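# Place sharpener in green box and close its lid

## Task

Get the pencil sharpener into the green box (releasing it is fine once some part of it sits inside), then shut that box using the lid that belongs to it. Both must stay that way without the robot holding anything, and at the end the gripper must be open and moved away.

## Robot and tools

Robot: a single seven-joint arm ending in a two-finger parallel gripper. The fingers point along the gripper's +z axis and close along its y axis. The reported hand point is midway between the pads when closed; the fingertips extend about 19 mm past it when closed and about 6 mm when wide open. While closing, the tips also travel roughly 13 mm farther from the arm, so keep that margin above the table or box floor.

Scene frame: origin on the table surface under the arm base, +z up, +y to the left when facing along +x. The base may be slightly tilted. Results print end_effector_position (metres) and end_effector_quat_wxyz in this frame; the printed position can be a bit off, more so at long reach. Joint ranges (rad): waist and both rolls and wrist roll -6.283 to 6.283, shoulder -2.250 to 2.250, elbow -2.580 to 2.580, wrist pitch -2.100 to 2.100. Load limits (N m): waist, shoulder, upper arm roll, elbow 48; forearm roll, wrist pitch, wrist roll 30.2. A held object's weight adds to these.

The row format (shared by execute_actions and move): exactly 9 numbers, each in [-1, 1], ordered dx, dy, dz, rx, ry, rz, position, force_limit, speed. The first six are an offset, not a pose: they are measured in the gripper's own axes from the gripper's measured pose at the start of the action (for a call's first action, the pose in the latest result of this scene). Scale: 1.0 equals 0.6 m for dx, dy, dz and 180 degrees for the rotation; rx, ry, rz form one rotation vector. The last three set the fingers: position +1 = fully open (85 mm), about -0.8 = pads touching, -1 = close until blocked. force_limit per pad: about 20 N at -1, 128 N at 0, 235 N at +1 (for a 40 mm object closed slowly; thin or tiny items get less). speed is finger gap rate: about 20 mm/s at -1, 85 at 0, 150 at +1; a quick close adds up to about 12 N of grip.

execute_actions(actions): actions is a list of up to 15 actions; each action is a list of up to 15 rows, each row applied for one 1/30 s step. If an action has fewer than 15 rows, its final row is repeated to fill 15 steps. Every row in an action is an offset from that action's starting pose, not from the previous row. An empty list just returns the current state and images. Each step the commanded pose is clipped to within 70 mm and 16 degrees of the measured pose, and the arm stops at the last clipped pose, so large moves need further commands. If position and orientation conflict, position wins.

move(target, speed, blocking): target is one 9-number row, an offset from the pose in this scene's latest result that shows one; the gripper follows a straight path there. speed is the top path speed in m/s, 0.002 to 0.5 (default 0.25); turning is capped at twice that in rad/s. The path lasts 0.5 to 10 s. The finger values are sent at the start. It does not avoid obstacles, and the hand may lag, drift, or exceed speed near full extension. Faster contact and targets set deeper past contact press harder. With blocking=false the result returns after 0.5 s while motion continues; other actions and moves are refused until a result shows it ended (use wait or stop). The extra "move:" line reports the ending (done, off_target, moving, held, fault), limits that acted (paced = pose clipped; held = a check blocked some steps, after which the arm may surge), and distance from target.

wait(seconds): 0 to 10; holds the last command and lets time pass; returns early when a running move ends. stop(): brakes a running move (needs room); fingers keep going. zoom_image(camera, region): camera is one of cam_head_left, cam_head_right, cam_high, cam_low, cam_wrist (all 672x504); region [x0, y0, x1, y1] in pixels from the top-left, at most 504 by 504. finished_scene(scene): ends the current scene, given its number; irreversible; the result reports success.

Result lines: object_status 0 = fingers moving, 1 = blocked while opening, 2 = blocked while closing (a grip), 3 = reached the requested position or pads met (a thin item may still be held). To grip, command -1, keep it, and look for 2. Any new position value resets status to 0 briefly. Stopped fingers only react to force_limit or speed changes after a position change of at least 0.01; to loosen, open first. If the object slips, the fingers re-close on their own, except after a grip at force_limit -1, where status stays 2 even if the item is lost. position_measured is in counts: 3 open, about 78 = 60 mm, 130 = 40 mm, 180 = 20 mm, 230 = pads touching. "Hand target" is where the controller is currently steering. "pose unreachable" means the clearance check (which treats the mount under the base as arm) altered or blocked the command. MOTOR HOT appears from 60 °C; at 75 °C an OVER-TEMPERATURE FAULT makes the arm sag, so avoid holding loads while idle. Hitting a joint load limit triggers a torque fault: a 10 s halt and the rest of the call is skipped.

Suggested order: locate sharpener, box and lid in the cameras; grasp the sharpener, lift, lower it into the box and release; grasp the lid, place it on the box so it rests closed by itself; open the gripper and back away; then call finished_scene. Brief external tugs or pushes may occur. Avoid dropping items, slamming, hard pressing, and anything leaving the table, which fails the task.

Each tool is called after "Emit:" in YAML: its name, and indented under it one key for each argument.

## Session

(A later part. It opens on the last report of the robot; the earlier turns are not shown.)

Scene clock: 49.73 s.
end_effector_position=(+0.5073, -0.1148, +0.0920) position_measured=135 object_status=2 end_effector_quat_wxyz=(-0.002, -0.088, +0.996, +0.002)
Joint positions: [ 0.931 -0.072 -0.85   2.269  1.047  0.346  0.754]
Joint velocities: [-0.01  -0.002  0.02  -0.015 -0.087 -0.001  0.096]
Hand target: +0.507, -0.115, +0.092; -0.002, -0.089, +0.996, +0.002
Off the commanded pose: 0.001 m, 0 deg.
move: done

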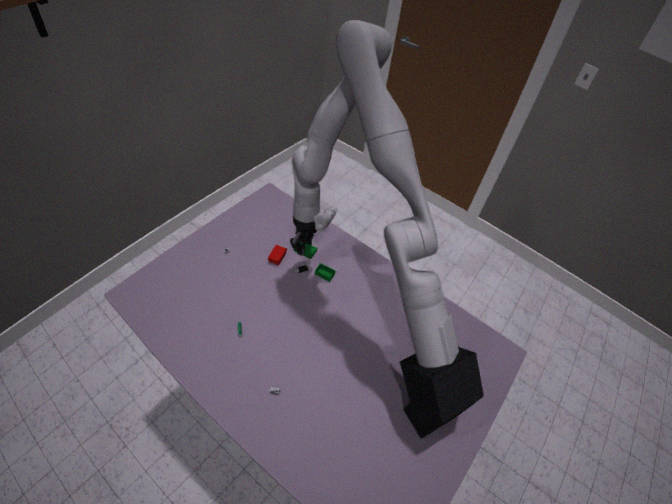

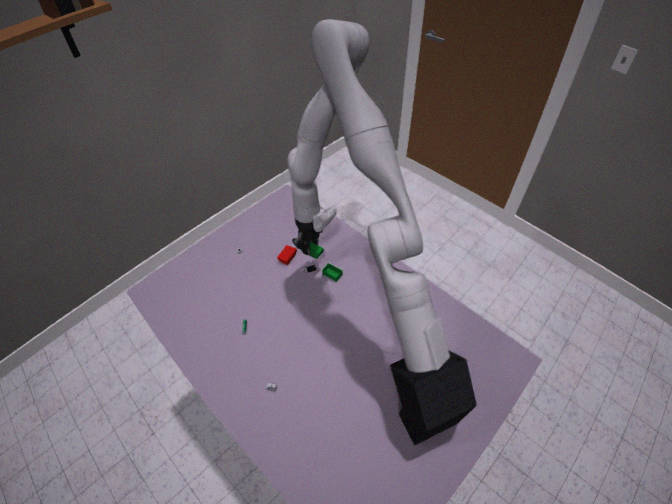

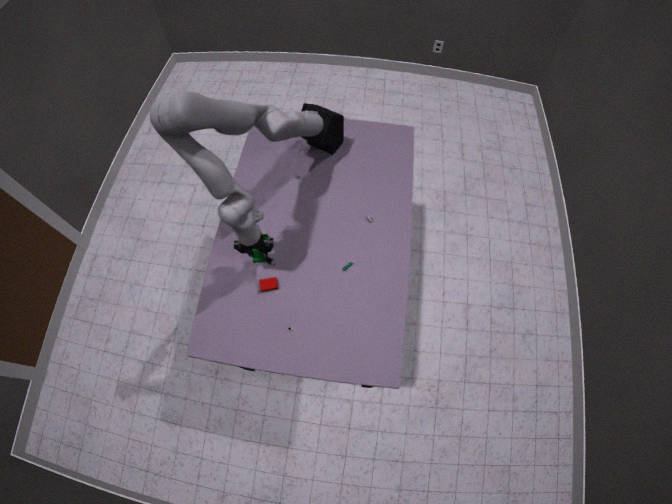

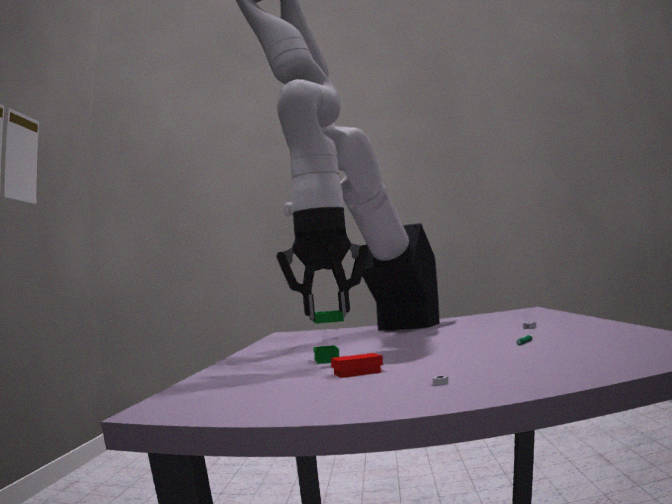

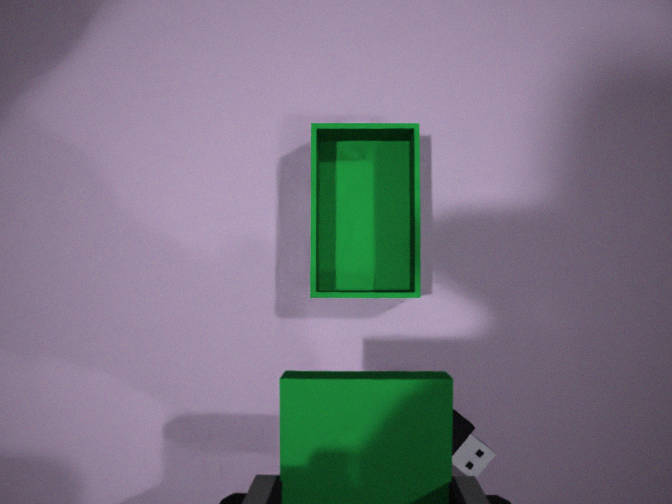

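Emit:
move:
  target: [0,0.17,0,0,0,0,-1,-0.6,-0.5]
  speed: 0.2

Emit:
move:
  target: [0,0,0.113,0,0,0,-1,-0.6,-0.5]
  speed: 0.06

Emit:
execute_actions:
  actions:
    - [[0,0,0,0,0,0,1,-0.6,-0.3]]
    - [[0,0,0,0,0,0,1,-0.6,-0.3]]

Emit:
move:
  target: [0,0,-0.3,0,0,0,0.2,-0.6,0]
  speed: 0.25

Scene clock: 62.27 s.
end_effector_position=(+0.4886, -0.0158, +0.0922) position_measured=135 object_status=2 end_effector_quat_wxyz=(-0.003, -0.088, +0.996, +0.000)
Joint positions: [ 0.641  0.157 -1.111  2.306  1.375  0.81   0.112]
Joint velocities: [-0.021  0.022 -0.011  0.003  0.007  0.019 -0.015]
Hand target: +0.488, -0.015, +0.092; -0.003, -0.089, +0.996, +0.001
Off the commanded pose: 0.002 m, 0 deg.
move: done

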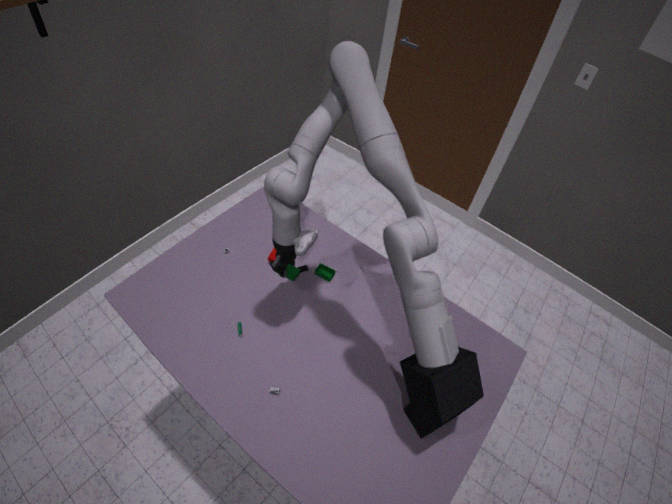

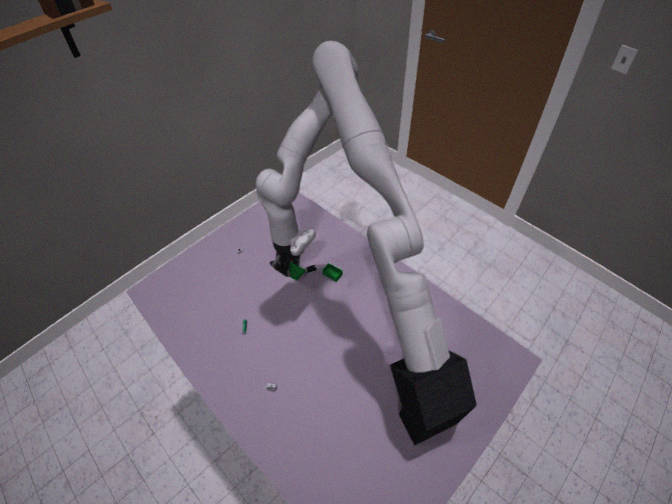

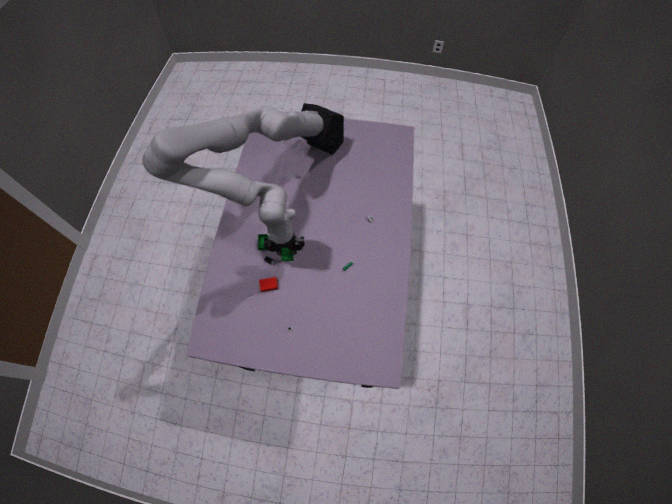

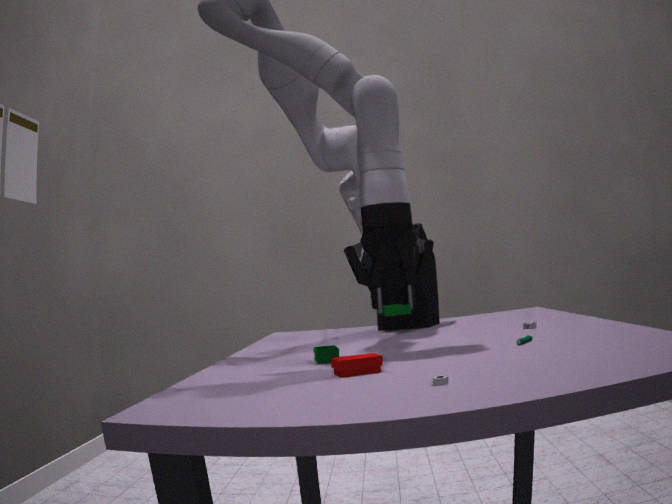

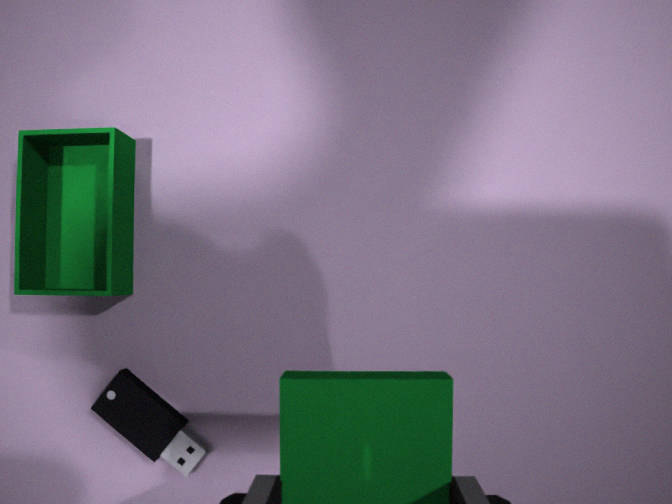

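Scene clock: 63.93 s.
end_effector_position=(+0.4882, -0.0159, +0.0243) position_measured=135 object_status=2 end_effector_quat_wxyz=(-0.003, -0.089, +0.996, +0.000)
Joint positions: [ 0.574  0.404 -1.014  2.292  1.659  0.919 -0.056]
Joint velocities: [-0.001 -0.001 -0.002  0.001 -0.    -0.002  0.003]
Hand target: +0.488, -0.016, +0.024; -0.003, -0.089, +0.996, +0.000
Off the commanded pose: 0.000 m, 0 deg.
move: done

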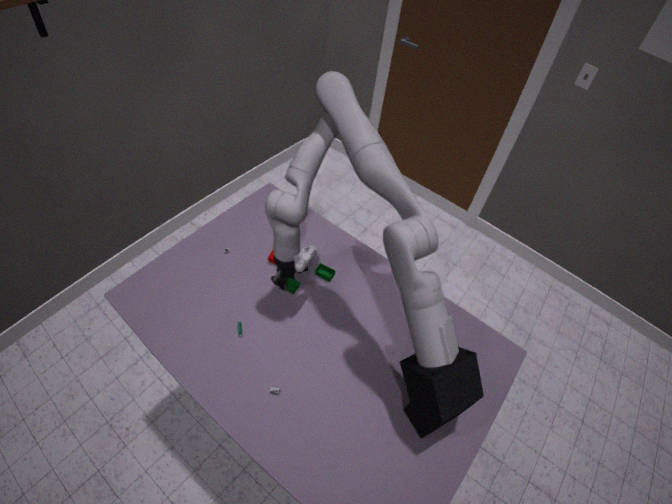

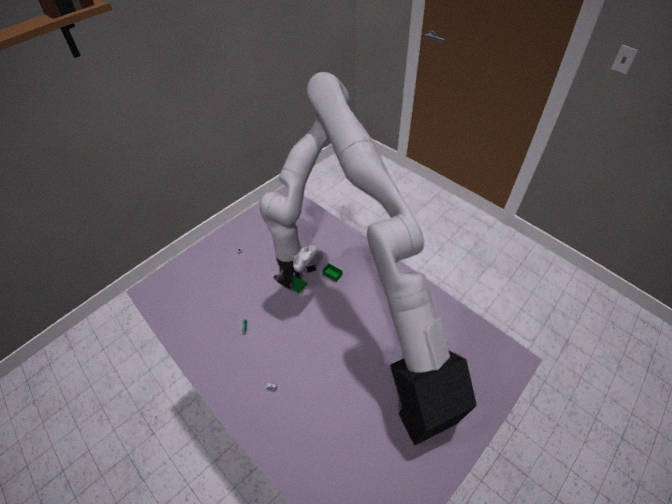

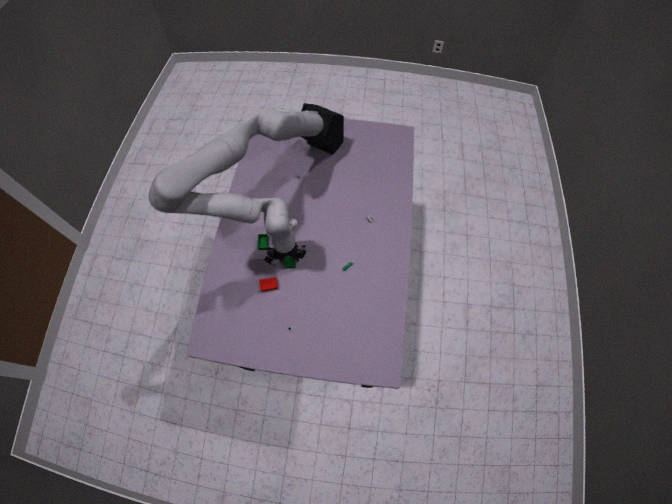

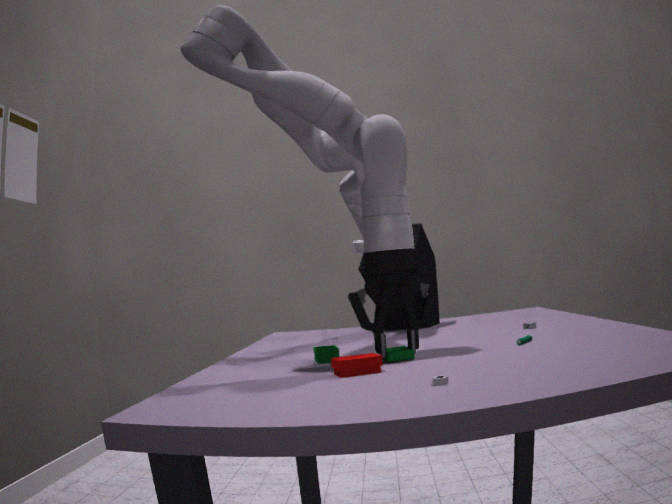

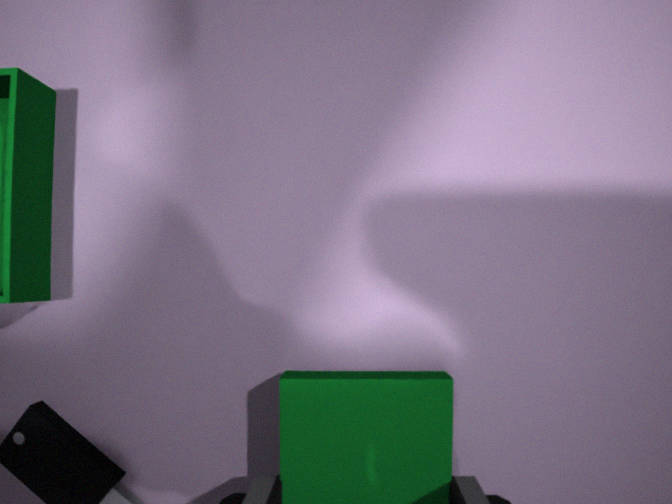

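Scene clock: 64.93 s.
end_effector_position=(+0.4882, -0.0159, +0.0243) position_measured=3 object_status=0 end_effector_quat_wxyz=(-0.003, -0.089, +0.996, +0.000)
Joint positions: [ 0.574  0.404 -1.014  2.292  1.659  0.919 -0.056]
Joint velocities: [-0.     0.002  0.001 -0.001  0.001 -0.002 -0.   ]
Hand target: +0.488, -0.016, +0.024; -0.003, -0.089, +0.996, +0.000
Off the commanded pose: 0.000 m, 0 deg.

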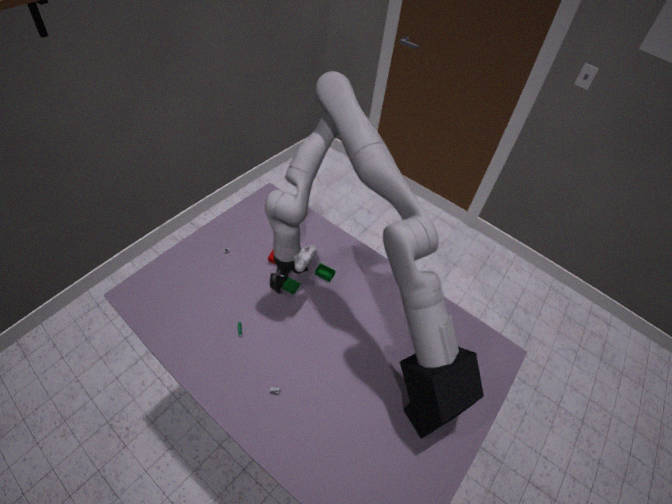

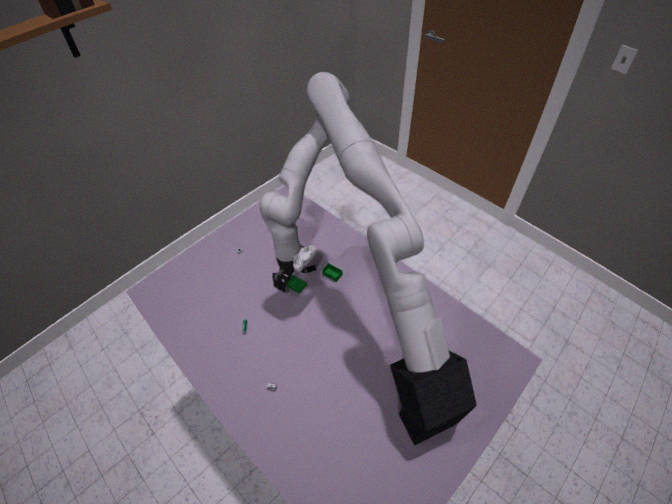

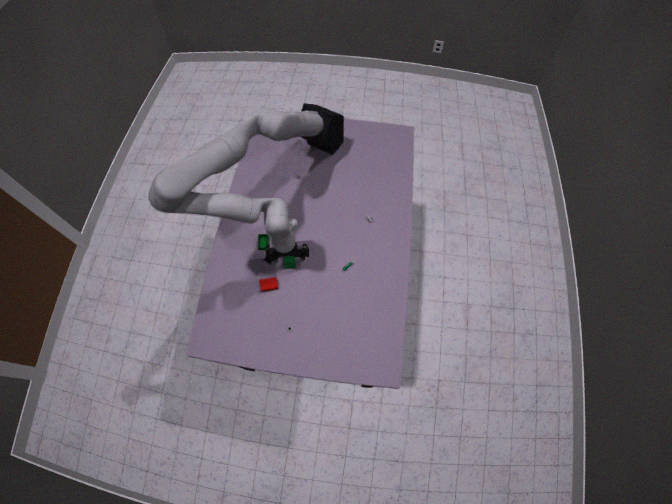

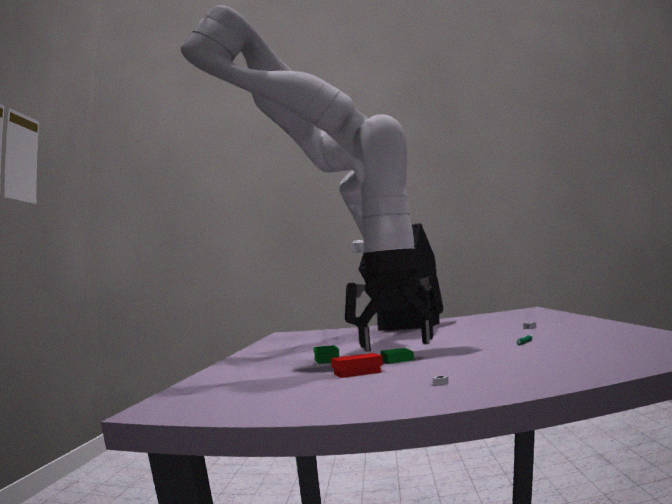

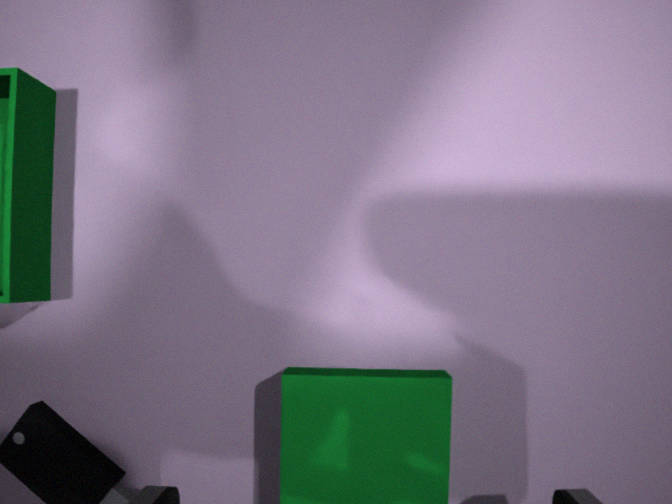

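Scene clock: 66.53 s.
end_effector_position=(+0.4892, -0.0160, +0.2042) position_measured=104 object_status=3 end_effector_quat_wxyz=(-0.002, -0.087, +0.996, +0.001)
Joint positions: [ 0.452 -0.286 -0.867  2.232  0.691  0.742  0.709]
Joint velocities: [-0.01  -0.006  0.002 -0.001 -0.01  -0.007  0.015]
Hand target: +0.489, -0.016, +0.205; -0.002, -0.088, +0.996, +0.001
Off the commanded pose: 0.000 m, 0 deg.
move: done

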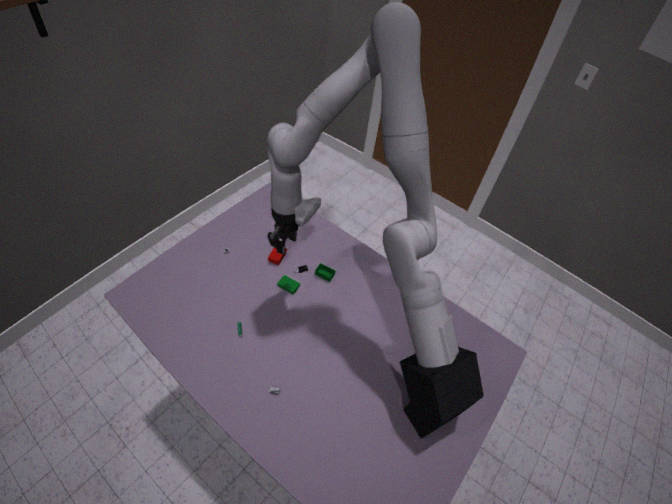

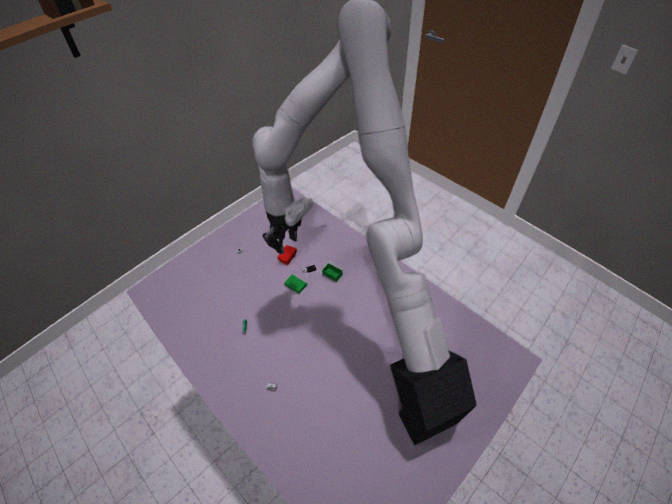

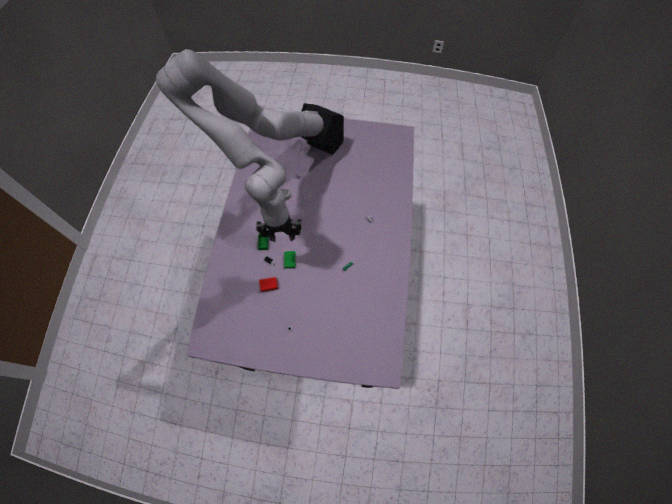

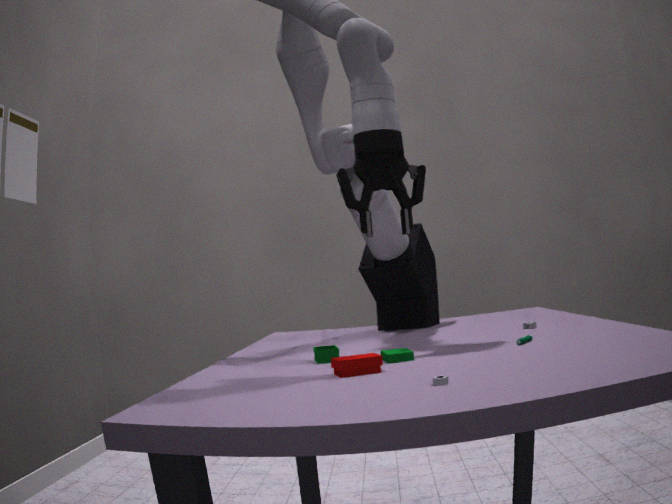

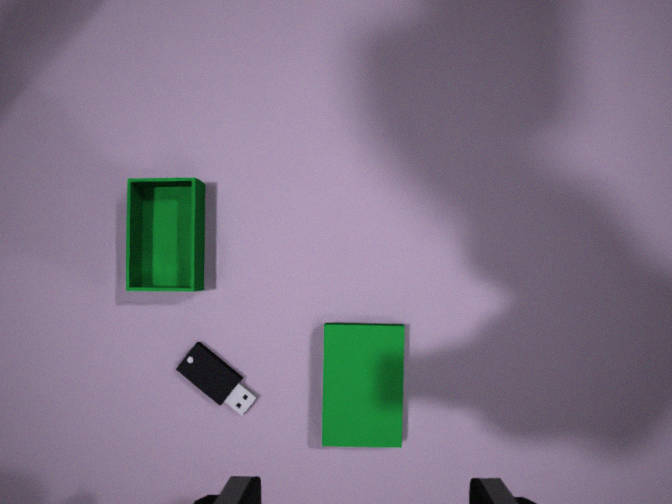

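Emit:
move:
  target: [0.147,0.424,0,0,0,0,0.2,-0.6,0]
  speed: 0.3

Scene clock: 73.43 s.
end_effector_position=(+0.3569, +0.2174, +0.2041) position_measured=104 object_status=3 end_effector_quat_wxyz=(-0.002, -0.089, +0.996, -0.002)
Joint positions: [-0.576  0.644 -0.982  2.117  1.146  1.541 -0.615]
Joint velocities: [-0.004  0.003 -0.001  0.    -0.     0.002  0.   ]
Hand target: +0.357, +0.218, +0.204; -0.002, -0.089, +0.996, -0.002
Off the commanded pose: 0.002 m, 0 deg.
move: done; limits=paced

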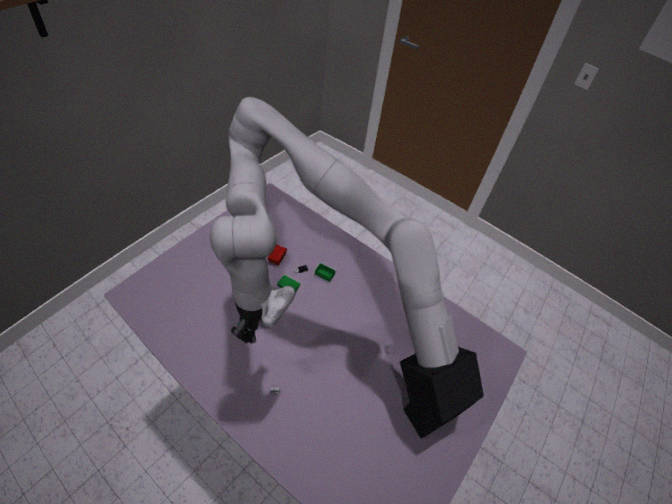

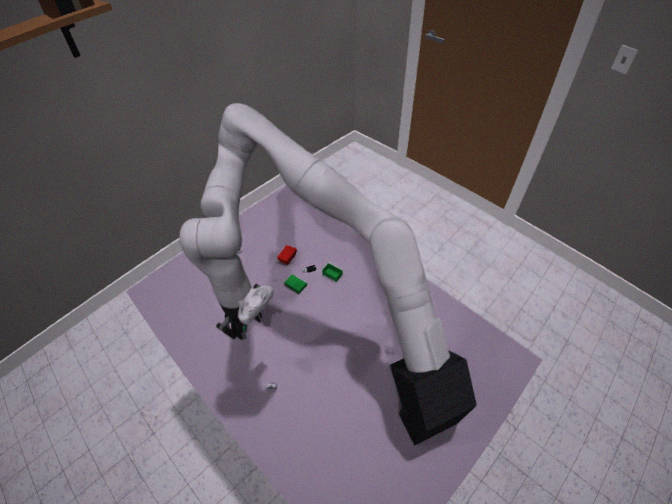

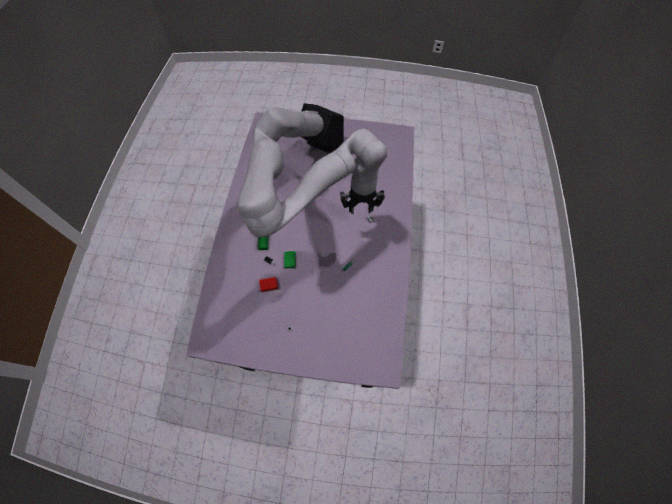

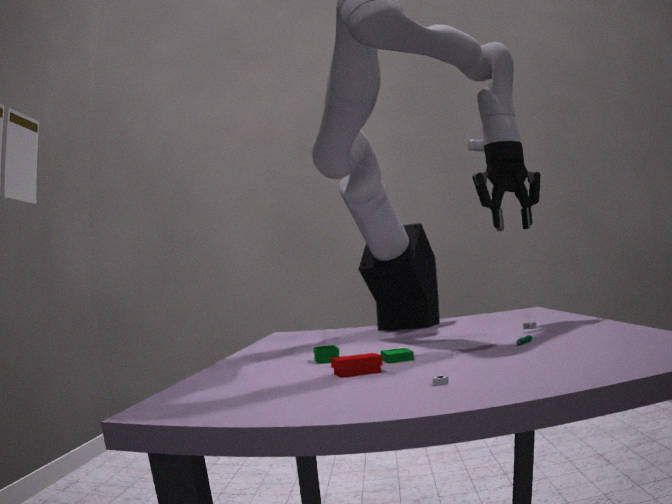

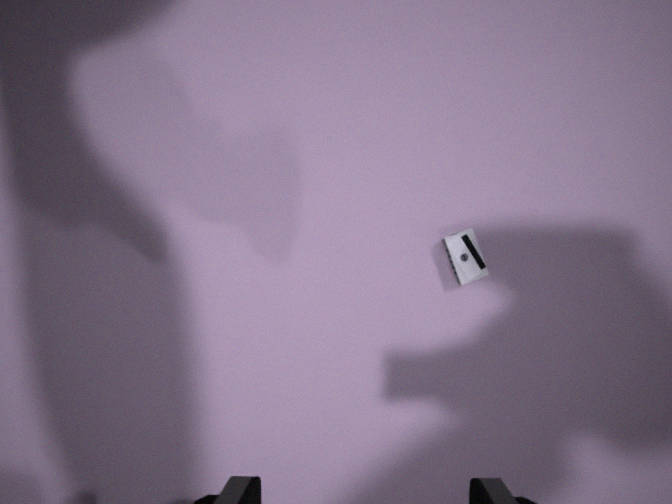

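Emit:
move:
  target: [0.115,0.092,0.2,0,0,-0.1,0.2,-0.6,0]
  speed: 0.2

Scene clock: 79.57 s.
end_effector_position=(+0.2795, +0.2590, +0.0843) position_measured=104 object_status=3 end_effector_quat_wxyz=(-0.002, -0.244, +0.970, -0.002)
Joint positions: [-0.629  1.026 -0.8    2.159  1.475  1.485 -0.61 ]
Joint velocities: [-0.001  0.006  0.001  0.001 -0.    -0.     0.002]
Hand target: +0.279, +0.259, +0.084; -0.002, -0.244, +0.970, -0.002
Off the commanded pose: 0.001 m, 0 deg.
move: done

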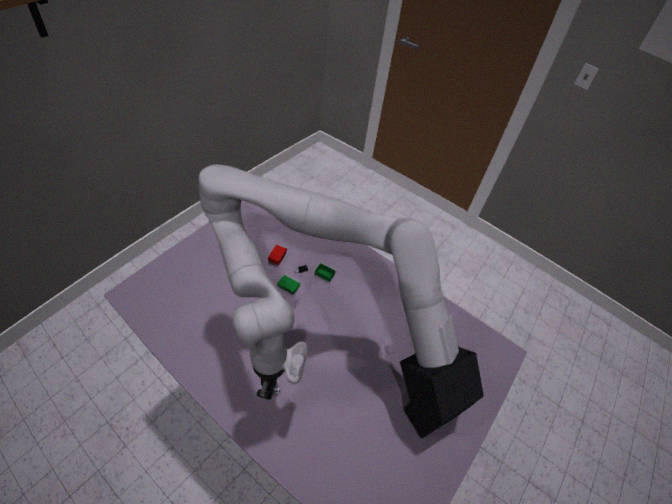

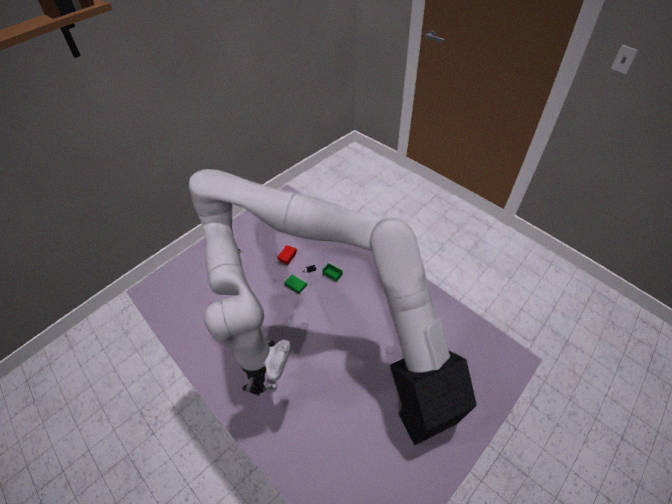

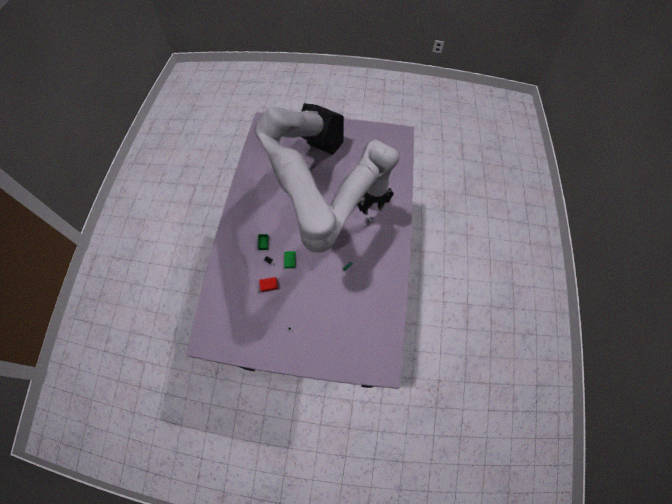

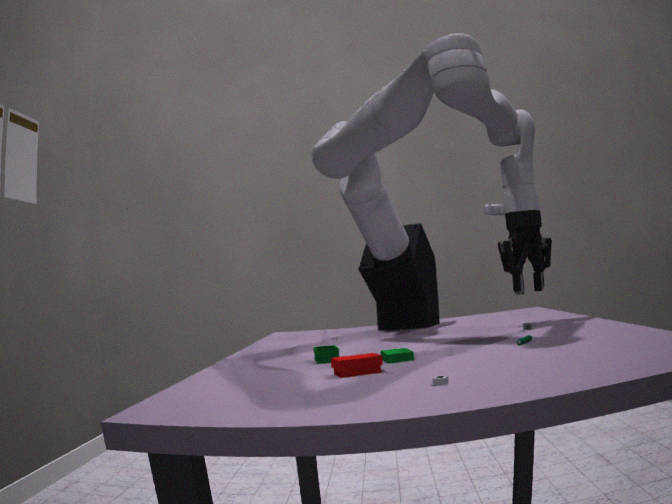

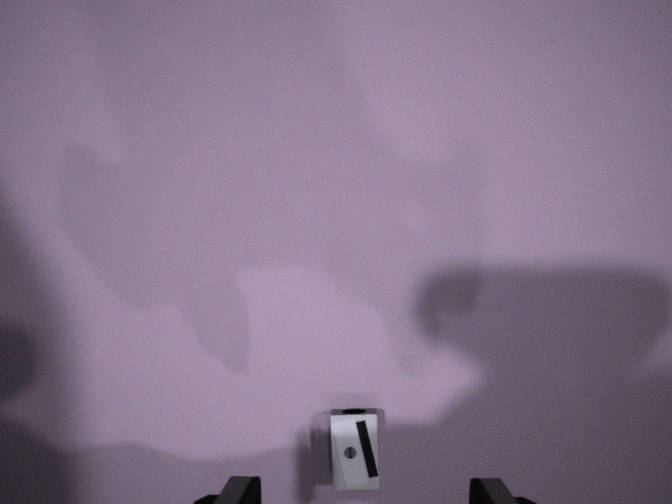

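Emit:
move:
  target: [0,-0.007,0.112,0,0,0,0.2,-0.5,0]
  speed: 0.07

Emit:
execute_actions:
  actions:
    - [[0,0,0,0,0,0,-1,-0.5,-0.5]]
    - [[0,0,0,0,0,0,-1,-0.5,-0.5]]
    - [[0,0,0,0,0,0,-1,-0.5,-0.5]]

Emit:
move:
  target: [0,0,-0.2,0,0,0.1,-1,-0.5,-0.5]
  speed: 0.2

Scene clock: 87.27 s.
end_effector_position=(+0.2814, +0.2552, +0.0172) position_measured=104 object_status=3 end_effector_quat_wxyz=(-0.002, -0.244, +0.970, -0.002)
Joint positions: [-0.537  1.12  -0.703  2.153  1.657  1.436 -0.616]
Joint velocities: [ 0.002  0.004  0.003  0.     0.001 -0.003 -0.001]
Hand target: +0.281, +0.255, +0.017; -0.002, -0.244, +0.970, -0.002
Off the commanded pose: 0.000 m, 0 deg.
move: done

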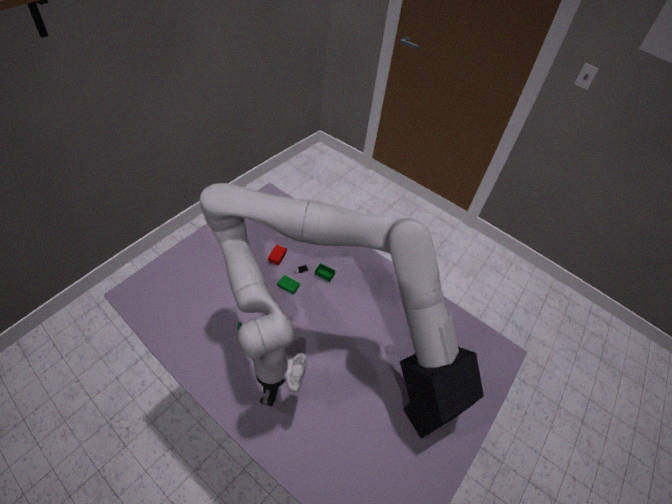

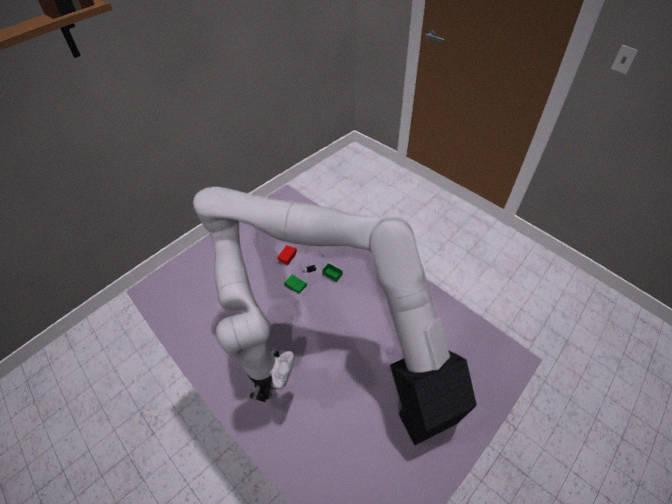

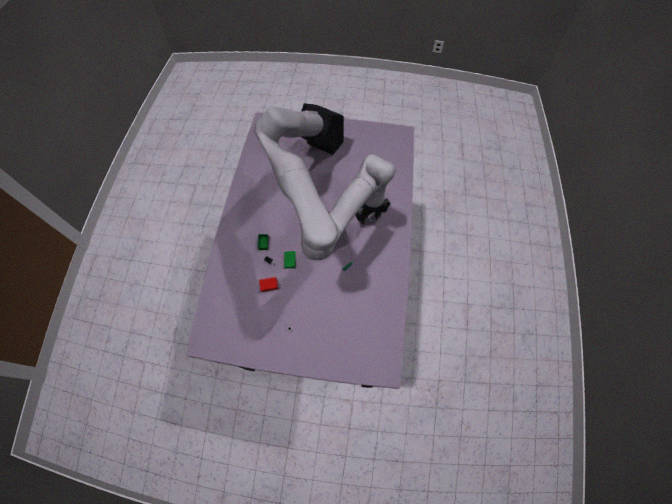

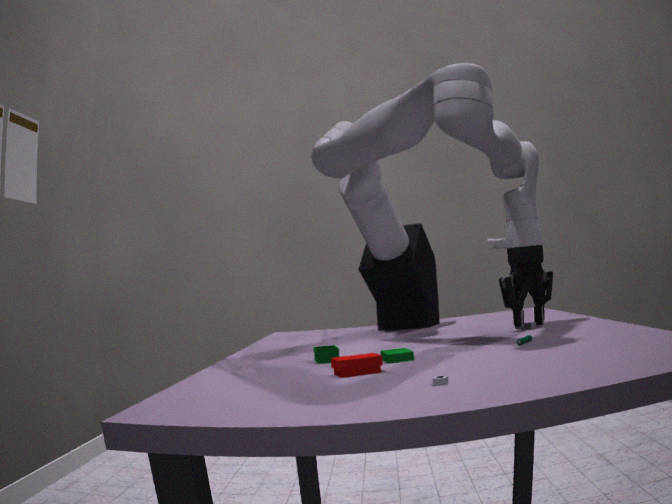

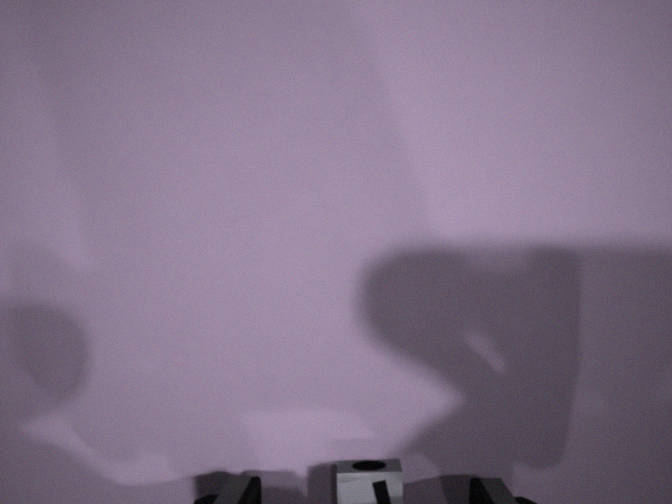

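Scene clock: 88.77 s.
end_effector_position=(+0.2815, +0.2556, +0.0179) position_measured=197 object_status=2 end_effector_quat_wxyz=(-0.001, -0.244, +0.970, -0.002)
Joint positions: [-0.538  1.119 -0.704  2.153  1.656  1.436 -0.616]
Joint velocities: [ 0.     0.    -0.001  0.    -0.001  0.001 -0.002]
Hand target: +0.282, +0.256, +0.018; -0.001, -0.244, +0.970, -0.002
Off the commanded pose: 0.000 m, 0 deg.

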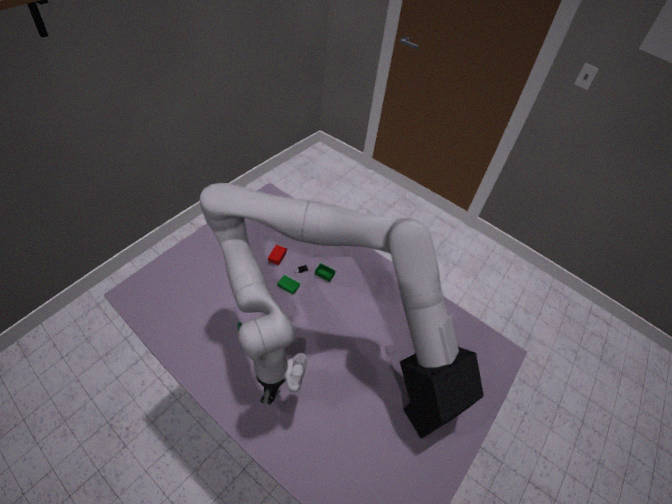

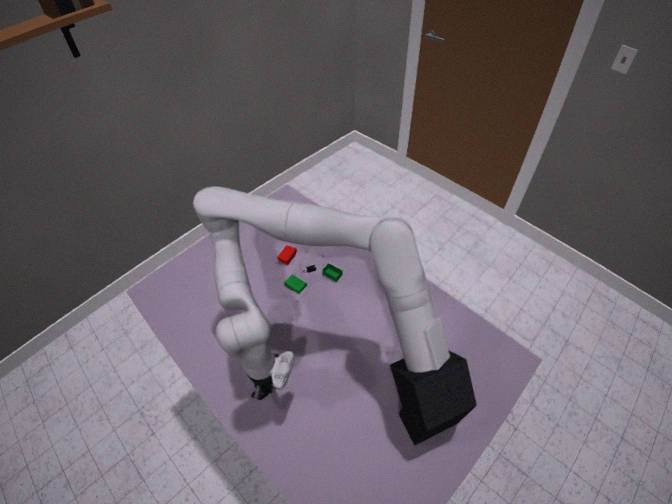

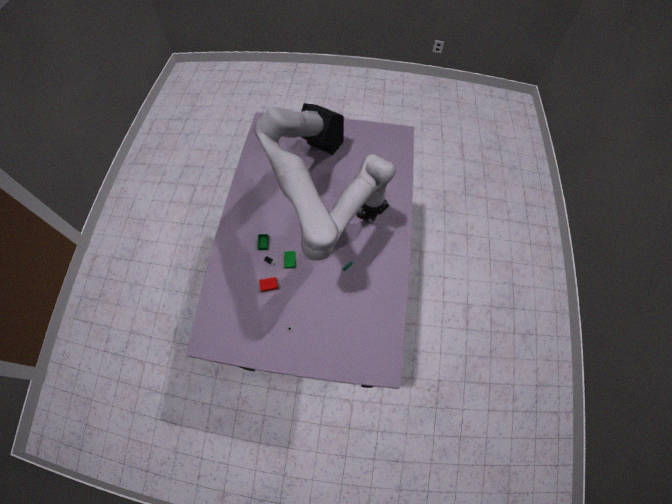

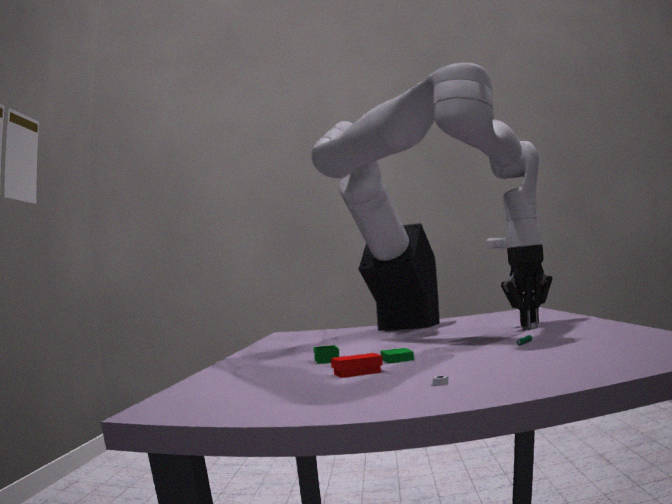

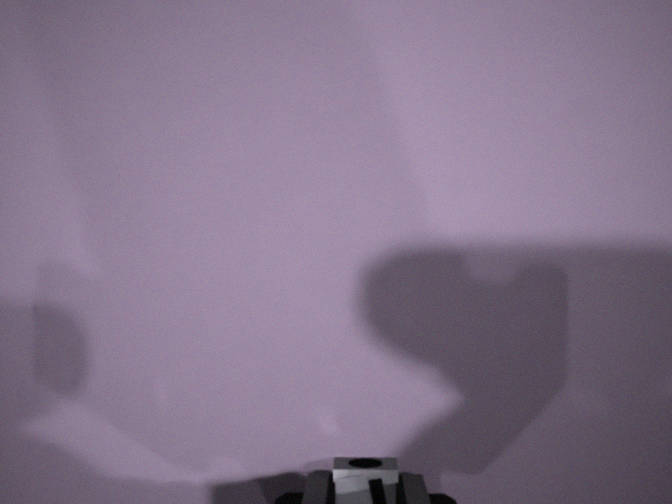

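Scene clock: 90.00 s.
end_effector_position=(+0.2816, +0.2556, +0.1377) position_measured=197 object_status=2 end_effector_quat_wxyz=(-0.001, -0.089, +0.996, -0.002)
Joint positions: [-0.69   0.939 -0.876  2.152  1.332  1.527 -0.903]
Joint velocities: [-0.002 -0.002 -0.002 -0.001 -0.001  0.001 -0.002]
Hand target: +0.282, +0.256, +0.138; -0.001, -0.089, +0.996, -0.002
Off the commanded pose: 0.001 m, 0 deg.
move: done

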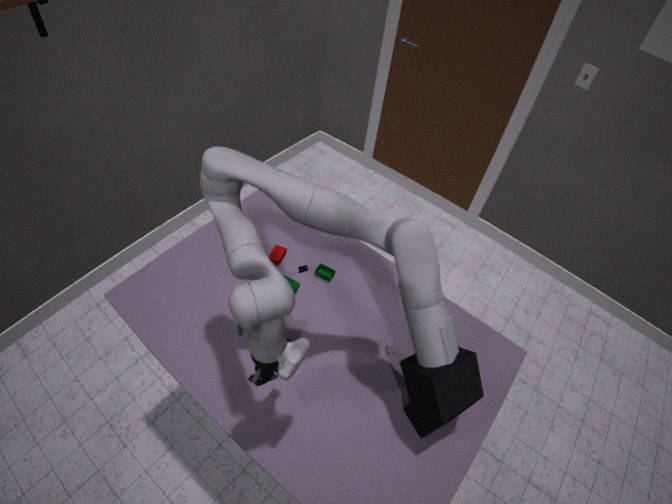

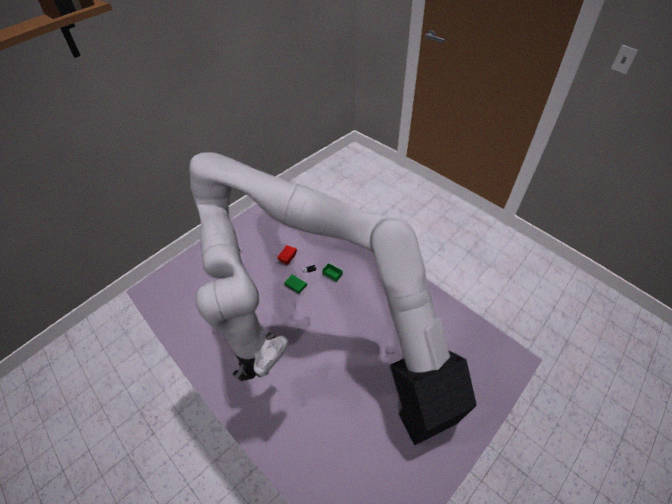

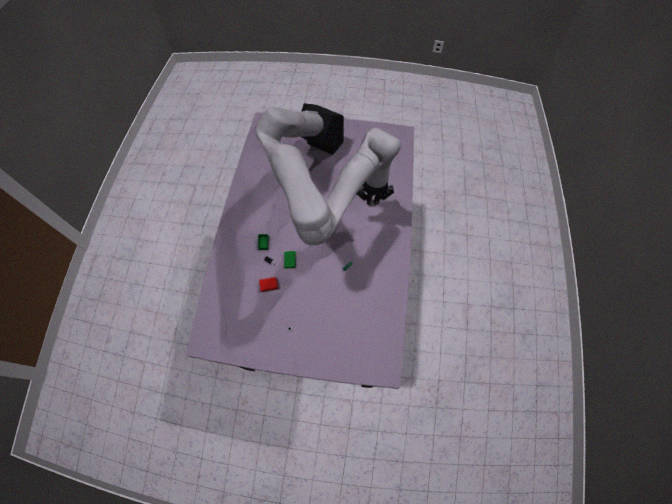

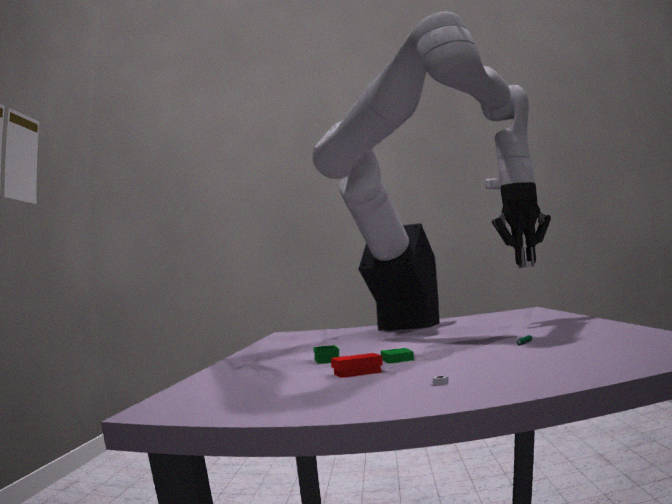

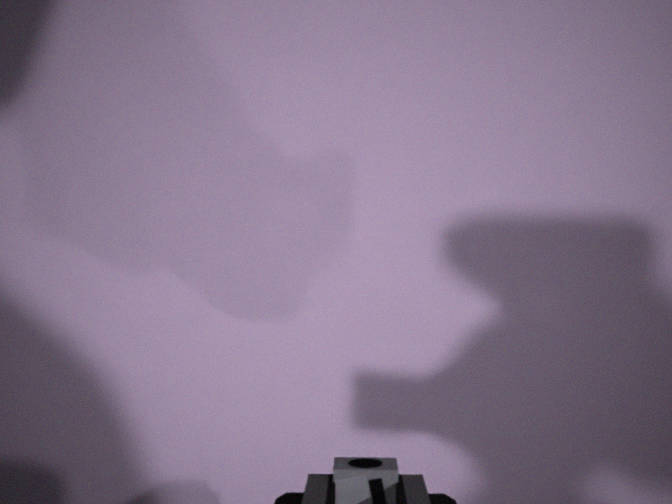

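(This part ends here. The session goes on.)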